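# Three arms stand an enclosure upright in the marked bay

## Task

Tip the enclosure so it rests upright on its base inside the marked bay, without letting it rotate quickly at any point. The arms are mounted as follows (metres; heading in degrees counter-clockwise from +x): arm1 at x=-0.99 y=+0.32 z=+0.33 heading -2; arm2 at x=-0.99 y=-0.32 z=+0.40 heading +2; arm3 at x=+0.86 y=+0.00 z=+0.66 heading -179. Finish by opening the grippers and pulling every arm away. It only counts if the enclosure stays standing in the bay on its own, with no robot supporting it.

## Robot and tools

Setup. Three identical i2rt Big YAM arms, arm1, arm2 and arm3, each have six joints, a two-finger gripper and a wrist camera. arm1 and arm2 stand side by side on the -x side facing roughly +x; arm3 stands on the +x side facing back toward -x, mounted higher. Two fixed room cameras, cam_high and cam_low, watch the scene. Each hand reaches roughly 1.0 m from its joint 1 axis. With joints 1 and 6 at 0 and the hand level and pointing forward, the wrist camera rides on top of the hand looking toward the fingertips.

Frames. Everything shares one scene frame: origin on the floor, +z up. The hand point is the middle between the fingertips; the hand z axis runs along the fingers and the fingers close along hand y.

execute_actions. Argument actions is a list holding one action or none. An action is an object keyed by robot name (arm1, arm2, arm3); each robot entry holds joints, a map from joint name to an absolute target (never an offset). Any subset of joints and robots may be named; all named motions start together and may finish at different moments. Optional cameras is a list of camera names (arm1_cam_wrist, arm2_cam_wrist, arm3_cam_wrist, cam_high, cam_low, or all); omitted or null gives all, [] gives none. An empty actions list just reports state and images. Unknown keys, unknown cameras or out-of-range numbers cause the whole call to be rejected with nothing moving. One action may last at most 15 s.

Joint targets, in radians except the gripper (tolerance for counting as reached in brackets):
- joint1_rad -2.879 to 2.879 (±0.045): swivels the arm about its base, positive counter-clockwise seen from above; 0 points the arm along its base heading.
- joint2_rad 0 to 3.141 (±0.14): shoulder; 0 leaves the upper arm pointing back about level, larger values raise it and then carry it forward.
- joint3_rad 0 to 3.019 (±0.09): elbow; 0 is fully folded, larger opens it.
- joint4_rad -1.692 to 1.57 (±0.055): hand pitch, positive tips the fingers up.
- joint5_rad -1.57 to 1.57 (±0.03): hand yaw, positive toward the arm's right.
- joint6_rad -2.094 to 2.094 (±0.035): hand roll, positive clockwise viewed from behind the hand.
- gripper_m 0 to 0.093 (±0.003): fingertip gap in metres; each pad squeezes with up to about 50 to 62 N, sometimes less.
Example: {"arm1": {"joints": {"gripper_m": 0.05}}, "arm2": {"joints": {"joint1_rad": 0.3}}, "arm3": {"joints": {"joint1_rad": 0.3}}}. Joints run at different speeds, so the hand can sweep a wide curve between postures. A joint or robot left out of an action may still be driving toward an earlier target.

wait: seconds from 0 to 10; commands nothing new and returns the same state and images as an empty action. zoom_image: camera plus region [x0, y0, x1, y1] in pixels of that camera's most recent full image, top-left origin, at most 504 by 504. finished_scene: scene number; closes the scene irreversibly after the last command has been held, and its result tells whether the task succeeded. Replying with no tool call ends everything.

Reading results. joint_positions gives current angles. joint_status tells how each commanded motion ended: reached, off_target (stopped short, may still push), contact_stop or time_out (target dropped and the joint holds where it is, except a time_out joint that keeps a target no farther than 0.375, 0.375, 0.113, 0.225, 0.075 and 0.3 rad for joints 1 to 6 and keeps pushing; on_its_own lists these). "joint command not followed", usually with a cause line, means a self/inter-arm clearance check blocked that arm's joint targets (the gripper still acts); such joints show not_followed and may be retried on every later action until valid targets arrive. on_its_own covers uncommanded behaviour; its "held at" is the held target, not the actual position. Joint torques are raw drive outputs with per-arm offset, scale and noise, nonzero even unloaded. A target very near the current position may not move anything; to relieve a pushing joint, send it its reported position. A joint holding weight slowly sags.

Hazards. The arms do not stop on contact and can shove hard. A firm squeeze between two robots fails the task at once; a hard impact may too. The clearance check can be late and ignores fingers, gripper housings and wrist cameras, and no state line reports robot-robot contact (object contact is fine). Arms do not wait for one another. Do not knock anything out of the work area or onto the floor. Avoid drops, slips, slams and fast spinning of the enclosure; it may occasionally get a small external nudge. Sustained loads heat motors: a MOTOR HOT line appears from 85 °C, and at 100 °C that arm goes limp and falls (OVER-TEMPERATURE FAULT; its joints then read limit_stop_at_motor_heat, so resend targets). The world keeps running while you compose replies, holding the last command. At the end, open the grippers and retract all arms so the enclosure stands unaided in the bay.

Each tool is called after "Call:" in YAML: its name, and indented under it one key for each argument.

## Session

Call:
execute_actions:
  actions: []
  cameras: ["cam_low","cam_high"]

Scene clock: 0.00 s.
Joint torques (N m, as the arm reports them, + toward a larger angle): no reading
Motor temperatures (°C, as the motors report them): arm1=[26 28 31 26 26 26] | arm2=[27 26 29 26 28 26] | arm3=[27 27 29 26 27 27]
arm1.joint_positions: joint1_rad=-0.249 joint2_rad=+0.479 joint3_rad=+1.324 joint4_rad=-1.347 joint5_rad=+0.166 joint6_rad=+0.475 gripper_m=+0.095
arm1.joint_status: not commanded
arm1.hand: x=-0.8201 y=+0.2364 z=+0.8612 quat_wxyz=(-0.510, -0.360, -0.781, +0.021) (m; scene frame)
arm2.joint_positions: joint1_rad=+0.246 joint2_rad=+0.437 joint3_rad=+1.358 joint4_rad=-1.512 joint5_rad=+0.282 joint6_rad=-0.415 gripper_m=+0.094
arm2.joint_status: not commanded
arm2.hand: x=-0.8370 y=-0.3269 z=+0.9183 quat_wxyz=(-0.452, +0.234, -0.846, +0.159) (m; scene frame)
arm3.joint_positions: joint1_rad=-0.166 joint2_rad=+0.585 joint3_rad=+1.411 joint4_rad=-1.506 joint5_rad=-0.073 joint6_rad=-0.210 gripper_m=+0.094
arm3.joint_status: not commanded
arm3.hand: x=+0.6633 y=+0.0172 z=+1.1776 quat_wxyz=(+0.043, -0.903, -0.043, +0.426) (m; scene frame)
pictures: cam_high, cam_low
Images, in order (width x height): cam_high 896x504, cam_low 896x504.

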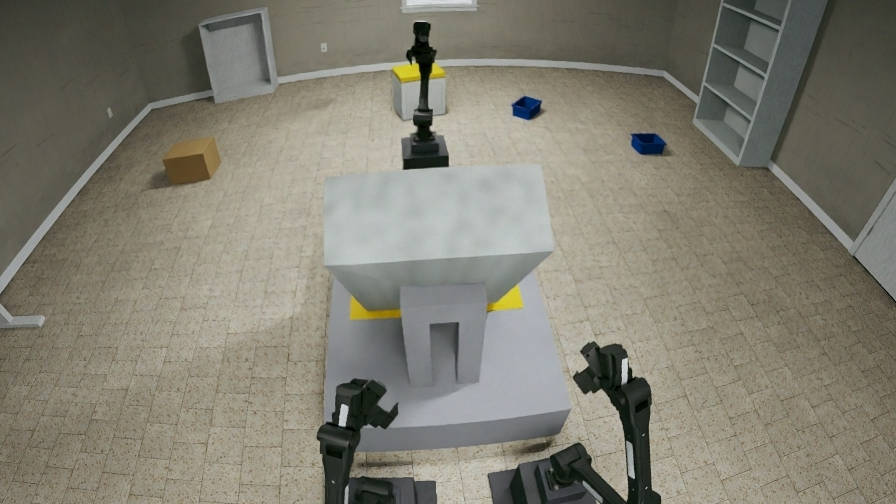

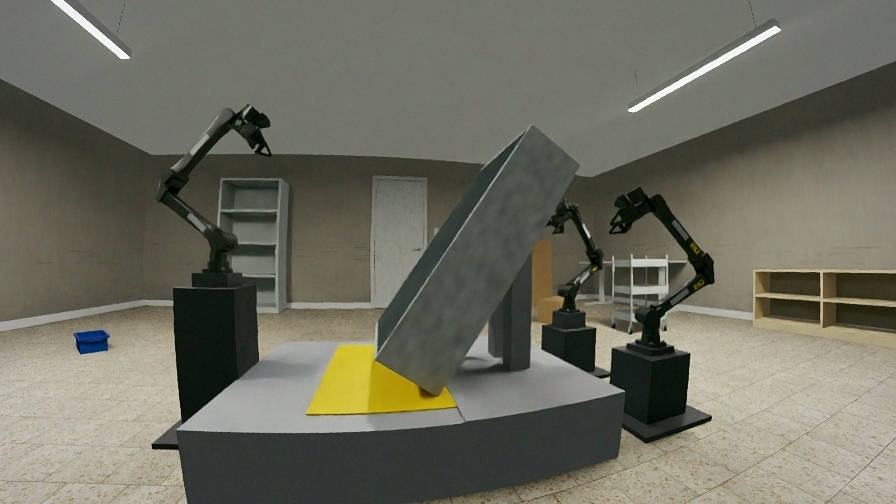

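Similar, shifted slightly +y.

Call:
execute_actions:
  actions:
    - {"arm1":{"joints":{"joint1_rad":-0.17,"joint2_rad":0.9,"joint3_rad":1.1,"joint4_rad":-0.1,"joint5_rad":0,"joint6_rad":0,"gripper_m":0}},"arm2":{"joints":{"joint1_rad":0.27,"joint2_rad":0.88,"joint3_rad":0.98,"joint4_rad":-0.05,"joint5_rad":0,"joint6_rad":0,"gripper_m":0}},"arm3":{"joints":{"joint1_rad":-0.05,"joint2_rad":2.04,"joint3_rad":1.73,"joint4_rad":0.31,"joint5_rad":0,"joint6_rad":0,"gripper_m":0}}}
  cameras: []

Call:
execute_actions:
  actions:
    - {"arm1":{"joints":{"joint2_rad":1.07,"joint3_rad":1.32}},"arm2":{"joints":{"joint2_rad":1.04,"joint3_rad":1.2}}}
  cameras: []

Call:
execute_actions:
  actions:
    - {"arm1":{"joints":{"joint2_rad":1.27,"joint3_rad":1.53}},"arm2":{"joints":{"joint2_rad":1.24,"joint3_rad":1.43}}}
  cameras: ["cam_low"]

Scene clock: 4.83 s.
Joint torques (N m, as the arm reports them, + toward a larger angle): arm1=[ 0.82 -4.02 13.02  1.9  -0.04  0.03] | arm2=[ 1.8  -5.22 12.76  2.49 -0.12  0.2 ] | arm3=[  0.82 -21.79  10.65   2.46   0.07  -0.06]
Motor temperatures (°C, as the motors report them): arm1=[26 28 33 26 26 26] | arm2=[27 26 30 26 28 26] | arm3=[27 27 30 26 27 27]
arm1.joint_positions: joint1_rad=-0.175 joint2_rad=+0.893 joint3_rad=+1.081 joint4_rad=-0.117 joint5_rad=+0.003 joint6_rad=+0.009 gripper_m=+0.001
arm1.joint_status: all done
arm1.hand: x=-0.5411 y=+0.2180 z=+0.8835 quat_wxyz=(-0.727, -0.079, -0.678, +0.074) (m; scene frame)
arm2.joint_positions: joint1_rad=+0.257 joint2_rad=+0.895 joint3_rad=+0.959 joint4_rad=-0.071 joint5_rad=+0.002 joint6_rad=-0.008 gripper_m=+0.000
arm2.joint_status: all done
arm2.hand: x=-0.5357 y=-0.1881 z=+0.8838 quat_wxyz=(-0.695, +0.104, -0.705, -0.094) (m; scene frame)
arm3.joint_positions: joint1_rad=-0.062 joint2_rad=+2.045 joint3_rad=+1.695 joint4_rad=+0.289 joint5_rad=-0.003 joint6_rad=-0.009 gripper_m=+0.001
arm3.joint_status: all done
arm3.hand: x=-0.0007 y=+0.0385 z=+0.9412 quat_wxyz=(+0.017, -0.730, +0.012, +0.683) (m; scene frame)
pictures: none
No camera images: the call's "cameras" was empty. Leave "cameras" out to get every camera's image.

Scene clock: 5.87 s.
Joint torques (N m, as the arm reports them, + toward a larger angle): arm1=[ 0.82 -8.49 15.94  1.84 -0.04  0.03] | arm2=[ 2.46 -6.51 17.2   2.4  -0.13  0.22] | arm3=[  0.88 -21.76  10.47   2.4    0.06  -0.05]
Motor temperatures (°C, as the motors report them): arm1=[26 28 34 26 26 26] | arm2=[27 26 31 26 28 26] | arm3=[27 27 31 26 27 27]
arm1.joint_positions: joint1_rad=-0.175 joint2_rad=+1.078 joint3_rad=+1.269 joint4_rad=-0.115 joint5_rad=+0.003 joint6_rad=+0.009 gripper_m=+0.001
arm1.joint_status: all done
arm1.hand: x=-0.4777 y=+0.2040 z=+0.9137 quat_wxyz=(-0.728, -0.079, -0.676, +0.074) (m; scene frame)
arm2.joint_positions: joint1_rad=+0.257 joint2_rad=+1.046 joint3_rad=+1.133 joint4_rad=-0.069 joint5_rad=+0.002 joint6_rad=-0.008 gripper_m=+0.000
arm2.joint_status: all done
arm2.hand: x=-0.4851 y=-0.1733 z=+0.9219 quat_wxyz=(-0.704, +0.102, -0.696, -0.096) (m; scene frame)
arm3.joint_positions: joint1_rad=-0.062 joint2_rad=+2.045 joint3_rad=+1.695 joint4_rad=+0.289 joint5_rad=-0.003 joint6_rad=-0.009 gripper_m=+0.001
arm3.joint_status: not commanded
arm3.hand: x=-0.0007 y=+0.0385 z=+0.9412 quat_wxyz=(+0.017, -0.730, +0.012, +0.683) (m; scene frame)
pictures: none
No camera images: the call's "cameras" was empty. Leave "cameras" out to get every camera's image.

Scene clock: 7.97 s.
Joint torques (N m, as the arm reports them, + toward a larger angle): arm1=[ 0.24 -4.02 18.72  3.12  0.15  0.07] | arm2=[ 0.31 -7.67 21.61  3.63  0.09  0.17] | arm3=[  0.79 -21.44  10.6    2.45   0.07  -0.08]
Motor temperatures (°C, as the motors report them): arm1=[26 28 36 26 26 26] | arm2=[27 26 33 26 28 26] | arm3=[27 28 31 26 27 27]
arm1.joint_positions: joint1_rad=-0.168 joint2_rad=+1.204 joint3_rad=+1.448 joint4_rad=-0.152 joint5_rad=-0.001 joint6_rad=+0.005 gripper_m=+0.001
arm1.joint_status: all done
arm1.hand: x=-0.4356 y=+0.1990 z=+0.9498 quat_wxyz=(-0.734, -0.074, -0.671, +0.072) (m; scene frame)
arm2.joint_positions: joint1_rad=+0.279 joint2_rad=+1.232 joint3_rad=+1.305 joint4_rad=-0.096 joint5_rad=-0.002 joint6_rad=-0.006 gripper_m=+0.000
arm2.joint_status: joint3_rad time_out (moved +0.171 of +0.297); the others done
arm2.on_its_own: joint3_rad reads +1.305 and still pushes toward +1.417 since a time_out
arm2.hand: x=-0.4223 y=-0.1407 z=+0.9234 quat_wxyz=(-0.688, +0.113, -0.709, -0.103) (m; scene frame)
arm3.joint_positions: joint1_rad=-0.062 joint2_rad=+2.045 joint3_rad=+1.695 joint4_rad=+0.289 joint5_rad=-0.003 joint6_rad=-0.009 gripper_m=+0.001
arm3.joint_status: not commanded
arm3.hand: x=-0.0007 y=+0.0385 z=+0.9412 quat_wxyz=(+0.017, -0.730, +0.012, +0.683) (m; scene frame)
pictures: cam_low
Images, in order (width x height): cam_low 896x504.

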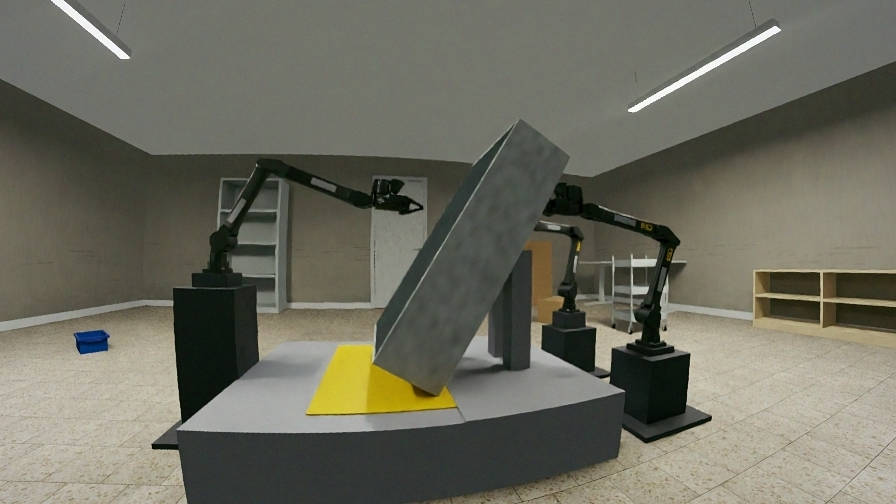

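Call:
execute_actions:
  actions:
    - {"arm1":{"joints":{"joint1_rad":-0.14,"joint2_rad":1.41,"joint3_rad":1.68}},"arm2":{"joints":{"joint1_rad":0.23,"joint2_rad":1.36,"joint3_rad":1.58}}}
  cameras: []

Scene clock: 11.40 s.
Joint torques (N m, as the arm reports them, + toward a larger angle): arm1=[  1.26 -10.32  15.36   2.09  -0.17   0.07] | arm2=[ -0.61 -10.79  19.87   3.13   0.3    0.17] | arm3=[  0.86 -21.48  10.63   2.46   0.06  -0.06]
Motor temperatures (°C, as the motors report them): arm1=[26 28 38 26 26 26] | arm2=[27 26 35 26 28 26] | arm3=[27 28 32 26 27 27]
arm1.joint_positions: joint1_rad=-0.150 joint2_rad=+1.381 joint3_rad=+1.634 joint4_rad=-0.123 joint5_rad=+0.005 joint6_rad=+0.005 gripper_m=+0.001
arm1.joint_status: all done
arm1.hand: x=-0.3689 y=+0.1958 z=+0.9687 quat_wxyz=(-0.747, -0.068, -0.658, +0.069) (m; scene frame)
arm2.joint_positions: joint1_rad=+0.249 joint2_rad=+1.364 joint3_rad=+1.485 joint4_rad=-0.088 joint5_rad=-0.006 joint6_rad=-0.006 gripper_m=+0.000
arm2.joint_status: joint3_rad time_out (moved +0.180 of +0.275); the others done
arm2.on_its_own: joint3_rad reads +1.485 and still pushes toward +1.580 since a time_out
arm2.hand: x=-0.3701 y=-0.1432 z=+0.9596 quat_wxyz=(-0.709, +0.101, -0.691, -0.097) (m; scene frame)
arm3.joint_positions: joint1_rad=-0.062 joint2_rad=+2.045 joint3_rad=+1.695 joint4_rad=+0.289 joint5_rad=-0.003 joint6_rad=-0.009 gripper_m=+0.001
arm3.joint_status: not commanded
arm3.hand: x=-0.0007 y=+0.0385 z=+0.9412 quat_wxyz=(+0.017, -0.730, +0.012, +0.683) (m; scene frame)
pictures: none
No camera images: the call's "cameras" was empty. Leave "cameras" out to get every camera's image.

Call:
execute_actions:
  actions:
    - {"arm1":{"joints":{"joint2_rad":1.54,"joint3_rad":1.84}},"arm2":{"joints":{"joint2_rad":1.49,"joint3_rad":1.7}}}
  cameras: []

Call:
execute_actions:
  actions:
    - {"arm1":{"joints":{"joint2_rad":1.64,"joint3_rad":1.97}},"arm2":{"joints":{"joint2_rad":1.6,"joint3_rad":1.82}}}
  cameras: []

Call:
execute_actions:
  actions:
    - {"arm1":{"joints":{"joint2_rad":1.74,"joint3_rad":2.09}},"arm2":{"joints":{"joint2_rad":1.7,"joint3_rad":1.93}},"arm3":{"joints":{"joint2_rad":1.95,"joint3_rad":1.62}}}
  cameras: []

Call:
execute_actions:
  actions:
    - {"arm1":{"joints":{"joint2_rad":1.84,"joint3_rad":2.21}},"arm2":{"joints":{"joint2_rad":1.8,"joint3_rad":2.04}},"arm3":{"joints":{"joint2_rad":1.87,"joint3_rad":1.54}}}
  cameras: []

Call:
execute_actions:
  actions:
    - {"arm1":{"joints":{"joint2_rad":1.94,"joint3_rad":2.33}},"arm2":{"joints":{"joint2_rad":1.9,"joint3_rad":2.16}},"arm3":{"joints":{"joint2_rad":1.8,"joint3_rad":1.47}}}
  cameras: ["cam_low"]

Call:
execute_actions:
  actions:
    - {"arm3":{"joints":{"joint2_rad":1.73,"joint3_rad":1.4}}}
  cameras: ["cam_low"]

Scene clock: 19.13 s.
Joint torques (N m, as the arm reports them, + toward a larger angle): arm1=[  0.6  -13.79  15.29   2.24   0.03   0.07] | arm2=[ -0.03 -11.09  17.65   2.47  -0.01   0.16] | arm3=[  0.57 -20.75  10.64   2.38   0.06  -0.06]
Motor temperatures (°C, as the motors report them): arm1=[26 28 41 26 26 26] | arm2=[27 27 38 26 28 26] | arm3=[27 29 34 26 27 27]
arm1.joint_positions: joint1_rad=-0.142 joint2_rad=+1.522 joint3_rad=+1.794 joint4_rad=-0.128 joint5_rad=+0.002 joint6_rad=+0.005 gripper_m=+0.001
arm1.joint_status: all done
arm1.hand: x=-0.3170 y=+0.1916 z=+0.9759 quat_wxyz=(-0.752, -0.064, -0.652, +0.065) (m; scene frame)
arm2.joint_positions: joint1_rad=+0.240 joint2_rad=+1.484 joint3_rad=+1.629 joint4_rad=-0.071 joint5_rad=+0.001 joint6_rad=-0.006 gripper_m=+0.000
arm2.joint_status: all done
arm2.hand: x=-0.3253 y=-0.1384 z=+0.9769 quat_wxyz=(-0.724, +0.094, -0.677, -0.093) (m; scene frame)
arm3.joint_positions: joint1_rad=-0.062 joint2_rad=+2.045 joint3_rad=+1.695 joint4_rad=+0.289 joint5_rad=-0.003 joint6_rad=-0.009 gripper_m=+0.001
arm3.joint_status: not commanded
arm3.hand: x=-0.0007 y=+0.0385 z=+0.9412 quat_wxyz=(+0.017, -0.730, +0.012, +0.683) (m; scene frame)
pictures: none
No camera images: the call's "cameras" was empty. Leave "cameras" out to get every camera's image.

Scene clock: 20.07 s.
Joint torques (N m, as the arm reports them, + toward a larger angle): arm1=[  0.65 -15.24  16.08   1.96   0.28   0.07] | arm2=[ -0.12 -10.93  18.02   2.53   0.06   0.18] | arm3=[  0.72 -18.68  11.22   2.01   0.04  -0.07]
Motor temperatures (°C, as the motors report them): arm1=[26 28 41 26 26 26] | arm2=[27 27 39 26 28 26] | arm3=[27 29 34 26 27 27]
arm1.joint_positions: joint1_rad=-0.139 joint2_rad=+1.614 joint3_rad=+1.913 joint4_rad=-0.120 joint5_rad=-0.003 joint6_rad=+0.005 gripper_m=+0.001
arm1.joint_status: all done
arm1.hand: x=-0.2863 y=+0.1889 z=+0.9879 quat_wxyz=(-0.764, -0.060, -0.640, +0.063) (m; scene frame)
arm2.joint_positions: joint1_rad=+0.239 joint2_rad=+1.574 joint3_rad=+1.742 joint4_rad=-0.072 joint5_rad=-0.001 joint6_rad=-0.005 gripper_m=+0.000
arm2.joint_status: all done
arm2.hand: x=-0.2938 y=-0.1304 z=+0.9864 quat_wxyz=(-0.731, +0.092, -0.669, -0.095) (m; scene frame)
arm3.joint_positions: joint1_rad=-0.062 joint2_rad=+2.014 joint3_rad=+1.686 joint4_rad=+0.297 joint5_rad=-0.002 joint6_rad=-0.009 gripper_m=+0.001
arm3.joint_status: not commanded
arm3.hand: x=+0.0057 y=+0.0383 z=+0.9632 quat_wxyz=(+0.018, -0.720, +0.012, +0.693) (m; scene frame)
pictures: none
No camera images: the call's "cameras" was empty. Leave "cameras" out to get every camera's image.

Scene clock: 21.00 s.
Joint torques (N m, as the arm reports them, + toward a larger angle): arm1=[  0.43 -18.59  15.3    1.75   0.16   0.07] | arm2=[  0.39 -13.54  17.36   2.41   0.12   0.17] | arm3=[  0.69 -17.81   9.99   2.07   0.03  -0.09]
Motor temperatures (°C, as the motors report them): arm1=[26 28 42 26 26 26] | arm2=[27 27 39 26 28 26] | arm3=[27 29 34 26 27 27]
arm1.joint_positions: joint1_rad=-0.139 joint2_rad=+1.728 joint3_rad=+2.041 joint4_rad=-0.114 joint5_rad=-0.001 joint6_rad=+0.005 gripper_m=+0.001
arm1.joint_status: all done
arm1.hand: x=-0.2475 y=+0.1815 z=+0.9859 quat_wxyz=(-0.770, -0.060, -0.632, +0.065) (m; scene frame)
arm2.joint_positions: joint1_rad=+0.238 joint2_rad=+1.685 joint3_rad=+1.861 joint4_rad=-0.069 joint5_rad=-0.002 joint6_rad=-0.005 gripper_m=+0.000
arm2.joint_status: all done
arm2.hand: x=-0.2548 y=-0.1198 z=+0.9823 quat_wxyz=(-0.735, +0.093, -0.665, -0.096) (m; scene frame)
arm3.joint_positions: joint1_rad=-0.062 joint2_rad=+1.930 joint3_rad=+1.597 joint4_rad=+0.298 joint5_rad=-0.002 joint6_rad=-0.009 gripper_m=+0.001
arm3.joint_status: all done
arm3.hand: x=+0.0330 y=+0.0372 z=+0.9783 quat_wxyz=(+0.018, -0.722, +0.012, +0.692) (m; scene frame)
pictures: none
No camera images: the call's "cameras" was empty. Leave "cameras" out to get every camera's image.

Scene clock: 22.03 s.
Joint torques (N m, as the arm reports them, + toward a larger angle): arm1=[  0.51 -20.14  15.28   1.7    0.16   0.07] | arm2=[ -0.07 -15.41  17.26   2.31   0.05   0.17] | arm3=[  0.55 -17.14  10.32   2.02   0.02  -0.08]
Motor temperatures (°C, as the motors report them): arm1=[26 28 42 26 26 26] | arm2=[27 27 39 26 28 26] | arm3=[27 29 34 26 27 27]
arm1.joint_positions: joint1_rad=-0.139 joint2_rad=+1.830 joint3_rad=+2.161 joint4_rad=-0.112 joint5_rad=-0.001 joint6_rad=+0.005 gripper_m=+0.001
arm1.joint_status: all done
arm1.hand: x=-0.2149 y=+0.1757 z=+0.9822 quat_wxyz=(-0.776, -0.060, -0.624, +0.065) (m; scene frame)
arm2.joint_positions: joint1_rad=+0.238 joint2_rad=+1.791 joint3_rad=+1.973 joint4_rad=-0.068 joint5_rad=-0.001 joint6_rad=-0.005 gripper_m=+0.000
arm2.joint_status: all done
arm2.hand: x=-0.2179 y=-0.1104 z=+0.9713 quat_wxyz=(-0.737, +0.092, -0.663, -0.095) (m; scene frame)
arm3.joint_positions: joint1_rad=-0.062 joint2_rad=+1.850 joint3_rad=+1.510 joint4_rad=+0.298 joint5_rad=-0.002 joint6_rad=-0.009 gripper_m=+0.001
arm3.joint_status: all done
arm3.hand: x=+0.0611 y=+0.0359 z=+0.9889 quat_wxyz=(+0.017, -0.724, +0.012, +0.689) (m; scene frame)
pictures: none
No camera images: the call's "cameras" was empty. Leave "cameras" out to get every camera's image.

Scene clock: 23.67 s.
Joint torques (N m, as the arm reports them, + toward a larger angle): arm1=[  0.45 -21.16  15.11   1.64   0.16   0.07] | arm2=[  0.46 -16.34  17.34   2.28   0.1    0.14] | arm3=[  0.77 -14.93  11.86   2.21   0.    -0.08]
Motor temperatures (°C, as the motors report them): arm1=[26 29 42 26 26 26] | arm2=[27 27 39 26 28 26] | arm3=[27 29 34 26 27 27]
arm1.joint_positions: joint1_rad=-0.139 joint2_rad=+1.927 joint3_rad=+2.282 joint4_rad=-0.111 joint5_rad=-0.001 joint6_rad=+0.005 gripper_m=+0.001
arm1.joint_status: all done
arm1.hand: x=-0.1866 y=+0.1706 z=+0.9790 quat_wxyz=(-0.784, -0.059, -0.615, +0.066) (m; scene frame)
arm2.joint_positions: joint1_rad=+0.238 joint2_rad=+1.890 joint3_rad=+2.090 joint4_rad=-0.068 joint5_rad=-0.001 joint6_rad=-0.005 gripper_m=+0.000
arm2.joint_status: all done
arm2.hand: x=-0.1870 y=-0.1020 z=+0.9667 quat_wxyz=(-0.744, +0.091, -0.656, -0.096) (m; scene frame)
arm3.joint_positions: joint1_rad=-0.062 joint2_rad=+1.775 joint3_rad=+1.413 joint4_rad=+0.297 joint5_rad=-0.001 joint6_rad=-0.009 gripper_m=+0.001
arm3.joint_status: all done
arm3.hand: x=+0.0906 y=+0.0348 z=+0.9876 quat_wxyz=(+0.017, -0.732, +0.013, +0.681) (m; scene frame)
pictures: cam_low
Images, in order (width x height): cam_low 896x504.

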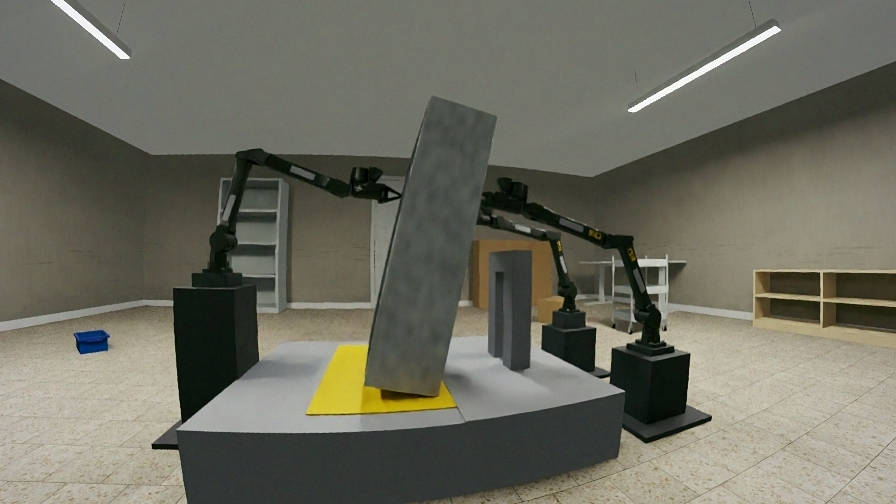

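Scene clock: 25.00 s.
Joint torques (N m, as the arm reports them, + toward a larger angle): arm1=[  0.41 -21.21  15.16   1.65   0.16   0.07] | arm2=[  0.35 -16.5   17.27   2.36   0.08   0.17] | arm3=[  0.91 -13.9   11.89   2.2    0.01  -0.09]
Motor temperatures (°C, as the motors report them): arm1=[26 29 42 26 26 26] | arm2=[27 27 39 26 28 26] | arm3=[27 29 35 26 27 27]
arm1.joint_positions: joint1_rad=-0.139 joint2_rad=+1.927 joint3_rad=+2.282 joint4_rad=-0.111 joint5_rad=-0.001 joint6_rad=+0.005 gripper_m=+0.001
arm1.joint_status: not commanded
arm1.hand: x=-0.1866 y=+0.1706 z=+0.9790 quat_wxyz=(-0.784, -0.059, -0.615, +0.066) (m; scene frame)
arm2.joint_positions: joint1_rad=+0.238 joint2_rad=+1.890 joint3_rad=+2.090 joint4_rad=-0.068 joint5_rad=-0.001 joint6_rad=-0.005 gripper_m=+0.000
arm2.joint_status: not commanded
arm2.hand: x=-0.1870 y=-0.1020 z=+0.9667 quat_wxyz=(-0.744, +0.091, -0.656, -0.096) (m; scene frame)
arm3.joint_positions: joint1_rad=-0.062 joint2_rad=+1.703 joint3_rad=+1.340 joint4_rad=+0.295 joint5_rad=-0.001 joint6_rad=-0.009 gripper_m=+0.001
arm3.joint_status: all done
arm3.hand: x=+0.1167 y=+0.0336 z=+0.9961 quat_wxyz=(+0.017, -0.733, +0.013, +0.680) (m; scene frame)
pictures: cam_low
Images, in order (width x height): cam_low 896x504.

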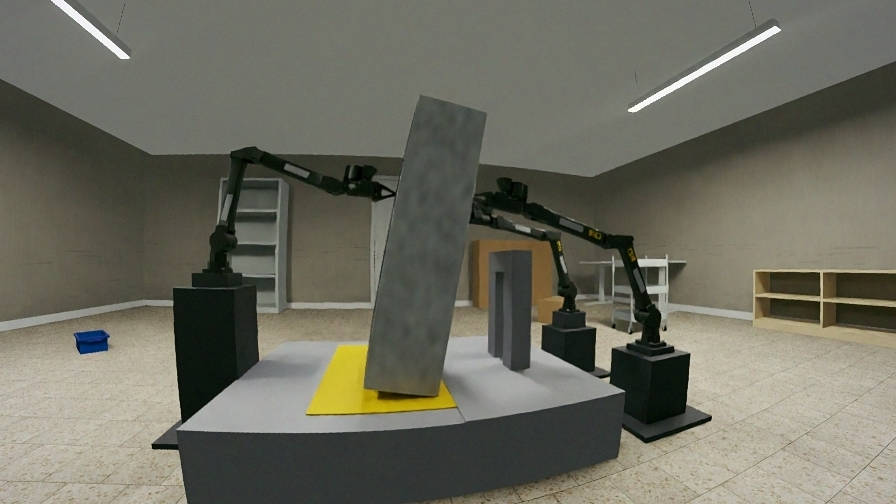

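Call:
execute_actions:
  actions:
    - {"arm3":{"joints":{"joint2_rad":1.67,"joint3_rad":1.32}}}
  cameras: []

Call:
execute_actions:
  actions:
    - {"arm3":{"joints":{"joint2_rad":1.61,"joint3_rad":1.25}}}
  cameras: []

Call:
execute_actions:
  actions:
    - {"arm3":{"joints":{"joint2_rad":1.55,"joint3_rad":1.18}}}
  cameras: []

Call:
execute_actions:
  actions:
    - {"arm3":{"joints":{"joint2_rad":1.49,"joint3_rad":1.11}}}
  cameras: []

Call:
execute_actions:
  actions:
    - {"arm3":{"joints":{"joint2_rad":1.43,"joint3_rad":1.04}}}
  cameras: []

Call:
execute_actions:
  actions:
    - {"arm3":{"joints":{"joint2_rad":1.36,"joint3_rad":0.96}}}
  cameras: []

Call:
execute_actions:
  actions:
    - {"arm1":{"joints":{"joint2_rad":0.7,"joint3_rad":1.1}},"arm2":{"joints":{"joint2_rad":0.7,"joint3_rad":1.1}},"arm3":{"joints":{"joint2_rad":0.7,"joint3_rad":0.6}}}
  cameras: ["cam_low"]

Call:
finished_scene:
  scene: 2

Scene clock: 33.80 s.
Joint torques (N m, as the arm reports them, + toward a larger angle): arm1=[  0.43 -21.2   15.16   1.65   0.16   0.07] | arm2=[  0.43 -16.95  17.35   2.41   0.06   0.15] | arm3=[  0.61 -10.58  13.77   2.57  -0.03  -0.04]
Motor temperatures (°C, as the motors report them): arm1=[26 30 43 26 26 26] | arm2=[27 28 40 26 28 26] | arm3=[27 29 36 26 27 27]
arm1.joint_positions: joint1_rad=-0.139 joint2_rad=+1.927 joint3_rad=+2.282 joint4_rad=-0.111 joint5_rad=-0.001 joint6_rad=+0.005 gripper_m=+0.001
arm1.joint_status: not commanded
arm1.hand: x=-0.1866 y=+0.1706 z=+0.9790 quat_wxyz=(-0.784, -0.059, -0.615, +0.066) (m; scene frame)
arm2.joint_positions: joint1_rad=+0.238 joint2_rad=+1.890 joint3_rad=+2.090 joint4_rad=-0.068 joint5_rad=-0.001 joint6_rad=-0.005 gripper_m=+0.000
arm2.joint_status: not commanded
arm2.hand: x=-0.1870 y=-0.1020 z=+0.9667 quat_wxyz=(-0.744, +0.091, -0.656, -0.096) (m; scene frame)
arm3.joint_positions: joint1_rad=-0.062 joint2_rad=+1.619 joint3_rad=+1.235 joint4_rad=+0.283 joint5_rad=-0.001 joint6_rad=-0.009 gripper_m=+0.001
arm3.joint_status: all done
arm3.hand: x=+0.1515 y=+0.0321 z=+0.9896 quat_wxyz=(+0.017, -0.744, +0.013, +0.668) (m; scene frame)
pictures: none
No camera images: the call's "cameras" was empty. Leave "cameras" out to get every camera's image.

Scene clock: 35.00 s.
Joint torques (N m, as the arm reports them, + toward a larger angle): arm1=[  0.46 -21.18  15.16   1.65   0.16   0.07] | arm2=[  0.37 -16.53  17.31   2.23   0.1    0.18] | arm3=[ 0.49 -8.82 14.51  2.74 -0.07 -0.05]
Motor temperatures (°C, as the motors report them): arm1=[26 30 43 26 26 26] | arm2=[27 28 40 26 28 26] | arm3=[27 29 37 26 27 27]
arm1.joint_positions: joint1_rad=-0.139 joint2_rad=+1.927 joint3_rad=+2.282 joint4_rad=-0.111 joint5_rad=-0.001 joint6_rad=+0.005 gripper_m=+0.001
arm1.joint_status: not commanded
arm1.hand: x=-0.1866 y=+0.1706 z=+0.9790 quat_wxyz=(-0.784, -0.059, -0.615, +0.066) (m; scene frame)
arm2.joint_positions: joint1_rad=+0.238 joint2_rad=+1.890 joint3_rad=+2.090 joint4_rad=-0.068 joint5_rad=-0.001 joint6_rad=-0.005 gripper_m=+0.000
arm2.joint_status: not commanded
arm2.hand: x=-0.1870 y=-0.1020 z=+0.9667 quat_wxyz=(-0.744, +0.091, -0.656, -0.096) (m; scene frame)
arm3.joint_positions: joint1_rad=-0.062 joint2_rad=+1.551 joint3_rad=+1.150 joint4_rad=+0.280 joint5_rad=+0.000 joint6_rad=-0.009 gripper_m=+0.001
arm3.joint_status: joint3_rad off_target (ended at +1.150, target +1.250); the others done
arm3.hand: x=+0.1802 y=+0.0310 z=+0.9834 quat_wxyz=(+0.017, -0.751, +0.014, +0.660) (m; scene frame)
pictures: none
No camera images: the call's "cameras" was empty. Leave "cameras" out to get every camera's image.

Scene clock: 36.13 s.
Joint torques (N m, as the arm reports them, + toward a larger angle): arm1=[  0.47 -21.17  15.16   1.65   0.16   0.07] | arm2=[  0.56 -16.64  17.32   2.31   0.05   0.18] | arm3=[ 0.64 -5.4  15.93  3.16 -0.13 -0.07]
Motor temperatures (°C, as the motors report them): arm1=[26 30 43 26 26 26] | arm2=[27 28 40 26 28 26] | arm3=[27 29 37 26 27 27]
arm1.joint_positions: joint1_rad=-0.139 joint2_rad=+1.927 joint3_rad=+2.282 joint4_rad=-0.111 joint5_rad=-0.001 joint6_rad=+0.005 gripper_m=+0.001
arm1.joint_status: not commanded
arm1.hand: x=-0.1866 y=+0.1706 z=+0.9790 quat_wxyz=(-0.784, -0.059, -0.615, +0.066) (m; scene frame)
arm2.joint_positions: joint1_rad=+0.238 joint2_rad=+1.890 joint3_rad=+2.090 joint4_rad=-0.068 joint5_rad=-0.001 joint6_rad=-0.005 gripper_m=+0.000
arm2.joint_status: not commanded
arm2.hand: x=-0.1870 y=-0.1020 z=+0.9667 quat_wxyz=(-0.744, +0.091, -0.656, -0.096) (m; scene frame)
arm3.joint_positions: joint1_rad=-0.062 joint2_rad=+1.472 joint3_rad=+1.055 joint4_rad=+0.266 joint5_rad=+0.001 joint6_rad=-0.009 gripper_m=+0.001
arm3.joint_status: joint3_rad off_target (ended at +1.055, target +1.180); the others done
arm3.hand: x=+0.2139 y=+0.0297 z=+0.9742 quat_wxyz=(+0.018, -0.761, +0.014, +0.649) (m; scene frame)
pictures: none
No camera images: the call's "cameras" was empty. Leave "cameras" out to get every camera's image.

Scene clock: 37.37 s.
Joint torques (N m, as the arm reports them, + toward a larger angle): arm1=[  0.47 -21.16  15.16   1.65   0.16   0.07] | arm2=[  0.17 -16.86  17.3    2.35   0.08   0.17] | arm3=[ 0.91 -4.39 16.79  3.52 -0.18 -0.07]
Motor temperatures (°C, as the motors report them): arm1=[26 30 43 26 26 26] | arm2=[27 28 40 26 28 26] | arm3=[27 29 38 26 27 27]
arm1.joint_positions: joint1_rad=-0.139 joint2_rad=+1.927 joint3_rad=+2.282 joint4_rad=-0.111 joint5_rad=-0.001 joint6_rad=+0.005 gripper_m=+0.001
arm1.joint_status: not commanded
arm1.hand: x=-0.1866 y=+0.1706 z=+0.9790 quat_wxyz=(-0.784, -0.059, -0.615, +0.066) (m; scene frame)
arm2.joint_positions: joint1_rad=+0.238 joint2_rad=+1.890 joint3_rad=+2.090 joint4_rad=-0.068 joint5_rad=-0.001 joint6_rad=-0.005 gripper_m=+0.000
arm2.joint_status: not commanded
arm2.hand: x=-0.1870 y=-0.1020 z=+0.9667 quat_wxyz=(-0.744, +0.091, -0.656, -0.096) (m; scene frame)
arm3.joint_positions: joint1_rad=-0.062 joint2_rad=+1.405 joint3_rad=+0.972 joint4_rad=+0.260 joint5_rad=+0.003 joint6_rad=-0.008 gripper_m=+0.001
arm3.joint_status: joint3_rad off_target (ended at +0.972, target +1.110); the others done
arm3.hand: x=+0.2431 y=+0.0286 z=+0.9650 quat_wxyz=(+0.018, -0.768, +0.015, +0.641) (m; scene frame)
pictures: none
No camera images: the call's "cameras" was empty. Leave "cameras" out to get every camera's image.

Scene clock: 37.97 s.
Joint torques (N m, as the arm reports them, + toward a larger angle): arm1=[  0.45 -21.17  15.16   1.65   0.16   0.07] | arm2=[  0.2  -16.71  17.32   2.25   0.06   0.16] | arm3=[ 0.79 -9.12 12.56  3.35 -0.18 -0.07]
Motor temperatures (°C, as the motors report them): arm1=[26 30 43 26 26 26] | arm2=[27 28 40 26 28 26] | arm3=[27 29 38 26 27 27]
arm1.joint_positions: joint1_rad=-0.139 joint2_rad=+1.927 joint3_rad=+2.282 joint4_rad=-0.111 joint5_rad=-0.001 joint6_rad=+0.005 gripper_m=+0.001
arm1.joint_status: not commanded
arm1.hand: x=-0.1866 y=+0.1706 z=+0.9790 quat_wxyz=(-0.784, -0.059, -0.615, +0.066) (m; scene frame)
arm2.joint_positions: joint1_rad=+0.238 joint2_rad=+1.890 joint3_rad=+2.090 joint4_rad=-0.068 joint5_rad=-0.001 joint6_rad=-0.005 gripper_m=+0.000
arm2.joint_status: not commanded
arm2.hand: x=-0.1870 y=-0.1020 z=+0.9667 quat_wxyz=(-0.744, +0.091, -0.656, -0.096) (m; scene frame)
arm3.joint_positions: joint1_rad=-0.062 joint2_rad=+1.402 joint3_rad=+0.968 joint4_rad=+0.260 joint5_rad=+0.003 joint6_rad=-0.008 gripper_m=+0.001
arm3.joint_status: all done
arm3.hand: x=+0.2444 y=+0.0285 z=+0.9643 quat_wxyz=(+0.018, -0.768, +0.015, +0.640) (m; scene frame)
pictures: none
No camera images: the call's "cameras" was empty. Leave "cameras" out to get every camera's image.

Scene clock: 38.77 s.
Joint torques (N m, as the arm reports them, + toward a larger angle): arm1=[  0.47 -21.17  15.16   1.65   0.16   0.07] | arm2=[  0.43 -16.76  17.29   2.31   0.08   0.15] | arm3=[  0.71 -11.16   8.25   2.43  -0.17  -0.08]
Motor temperatures (°C, as the motors report them): arm1=[26 31 44 26 26 26] | arm2=[27 28 40 26 28 26] | arm3=[27 28 38 26 27 27]
arm1.joint_positions: joint1_rad=-0.139 joint2_rad=+1.927 joint3_rad=+2.282 joint4_rad=-0.111 joint5_rad=-0.001 joint6_rad=+0.005 gripper_m=+0.001
arm1.joint_status: not commanded
arm1.hand: x=-0.1866 y=+0.1706 z=+0.9790 quat_wxyz=(-0.784, -0.059, -0.615, +0.066) (m; scene frame)
arm2.joint_positions: joint1_rad=+0.238 joint2_rad=+1.890 joint3_rad=+2.090 joint4_rad=-0.068 joint5_rad=-0.001 joint6_rad=-0.005 gripper_m=+0.000
arm2.joint_status: not commanded
arm2.hand: x=-0.1870 y=-0.1020 z=+0.9667 quat_wxyz=(-0.744, +0.091, -0.656, -0.096) (m; scene frame)
arm3.joint_positions: joint1_rad=-0.062 joint2_rad=+1.372 joint3_rad=+0.960 joint4_rad=+0.291 joint5_rad=+0.003 joint6_rad=-0.008 gripper_m=+0.001
arm3.joint_status: all done
arm3.hand: x=+0.2504 y=+0.0283 z=+0.9850 quat_wxyz=(+0.018, -0.751, +0.015, +0.660) (m; scene frame)
pictures: none
No camera images: the call's "cameras" was empty. Leave "cameras" out to get every camera's image.

Scene clock: 40.50 s.
Joint torques (N m, as the arm reports them, + toward a larger angle): arm1=[ 0.35 -1.28 11.08  1.29  0.16  0.07] | arm2=[ 0.19 -1.36  9.81  1.83  0.05  0.16] | arm3=[ 0.85 -1.01  8.84  2.03 -0.16 -0.09]
Motor temperatures (°C, as the motors report them): arm1=[26 30 43 26 26 26] | arm2=[27 28 40 26 28 26] | arm3=[27 28 37 26 27 27]
arm1.joint_positions: joint1_rad=-0.139 joint2_rad=+0.704 joint3_rad=+1.095 joint4_rad=-0.101 joint5_rad=-0.001 joint6_rad=+0.005 gripper_m=+0.001
arm1.joint_status: all done
arm1.hand: x=-0.6280 y=+0.2503 z=+0.9705 quat_wxyz=(-0.798, -0.057, -0.596, +0.067) (m; scene frame)
arm2.joint_positions: joint1_rad=+0.238 joint2_rad=+0.709 joint3_rad=+1.102 joint4_rad=-0.058 joint5_rad=-0.001 joint6_rad=-0.005 gripper_m=+0.000
arm2.joint_status: all done
arm2.hand: x=-0.6299 y=-0.2216 z=+1.0491 quat_wxyz=(-0.806, +0.080, -0.577, -0.104) (m; scene frame)
arm3.joint_positions: joint1_rad=-0.062 joint2_rad=+0.693 joint3_rad=+0.599 joint4_rad=+0.297 joint5_rad=+0.003 joint6_rad=-0.008 gripper_m=+0.001
arm3.joint_status: all done
arm3.hand: x=+0.4621 y=+0.0189 z=+1.0919 quat_wxyz=(+0.021, -0.635, +0.013, +0.772) (m; scene frame)
pictures: cam_low
Images, in order (width x height): cam_low 896x504.

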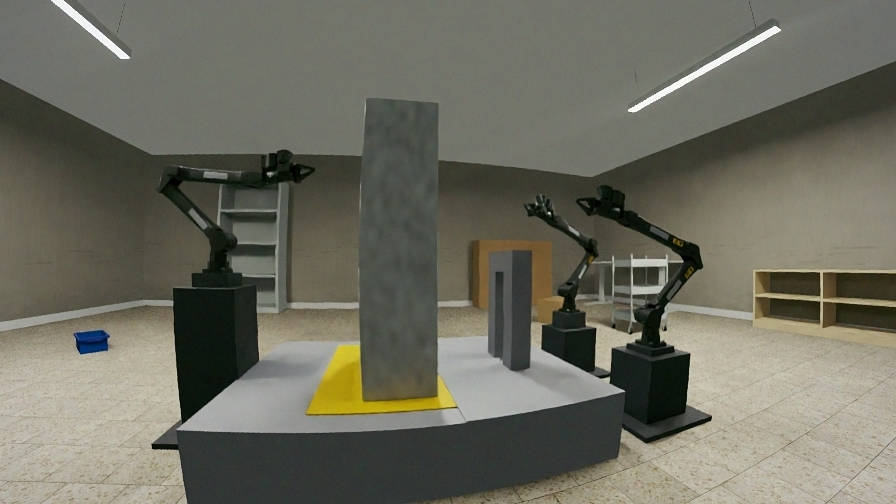

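The scene is finished: the task was done.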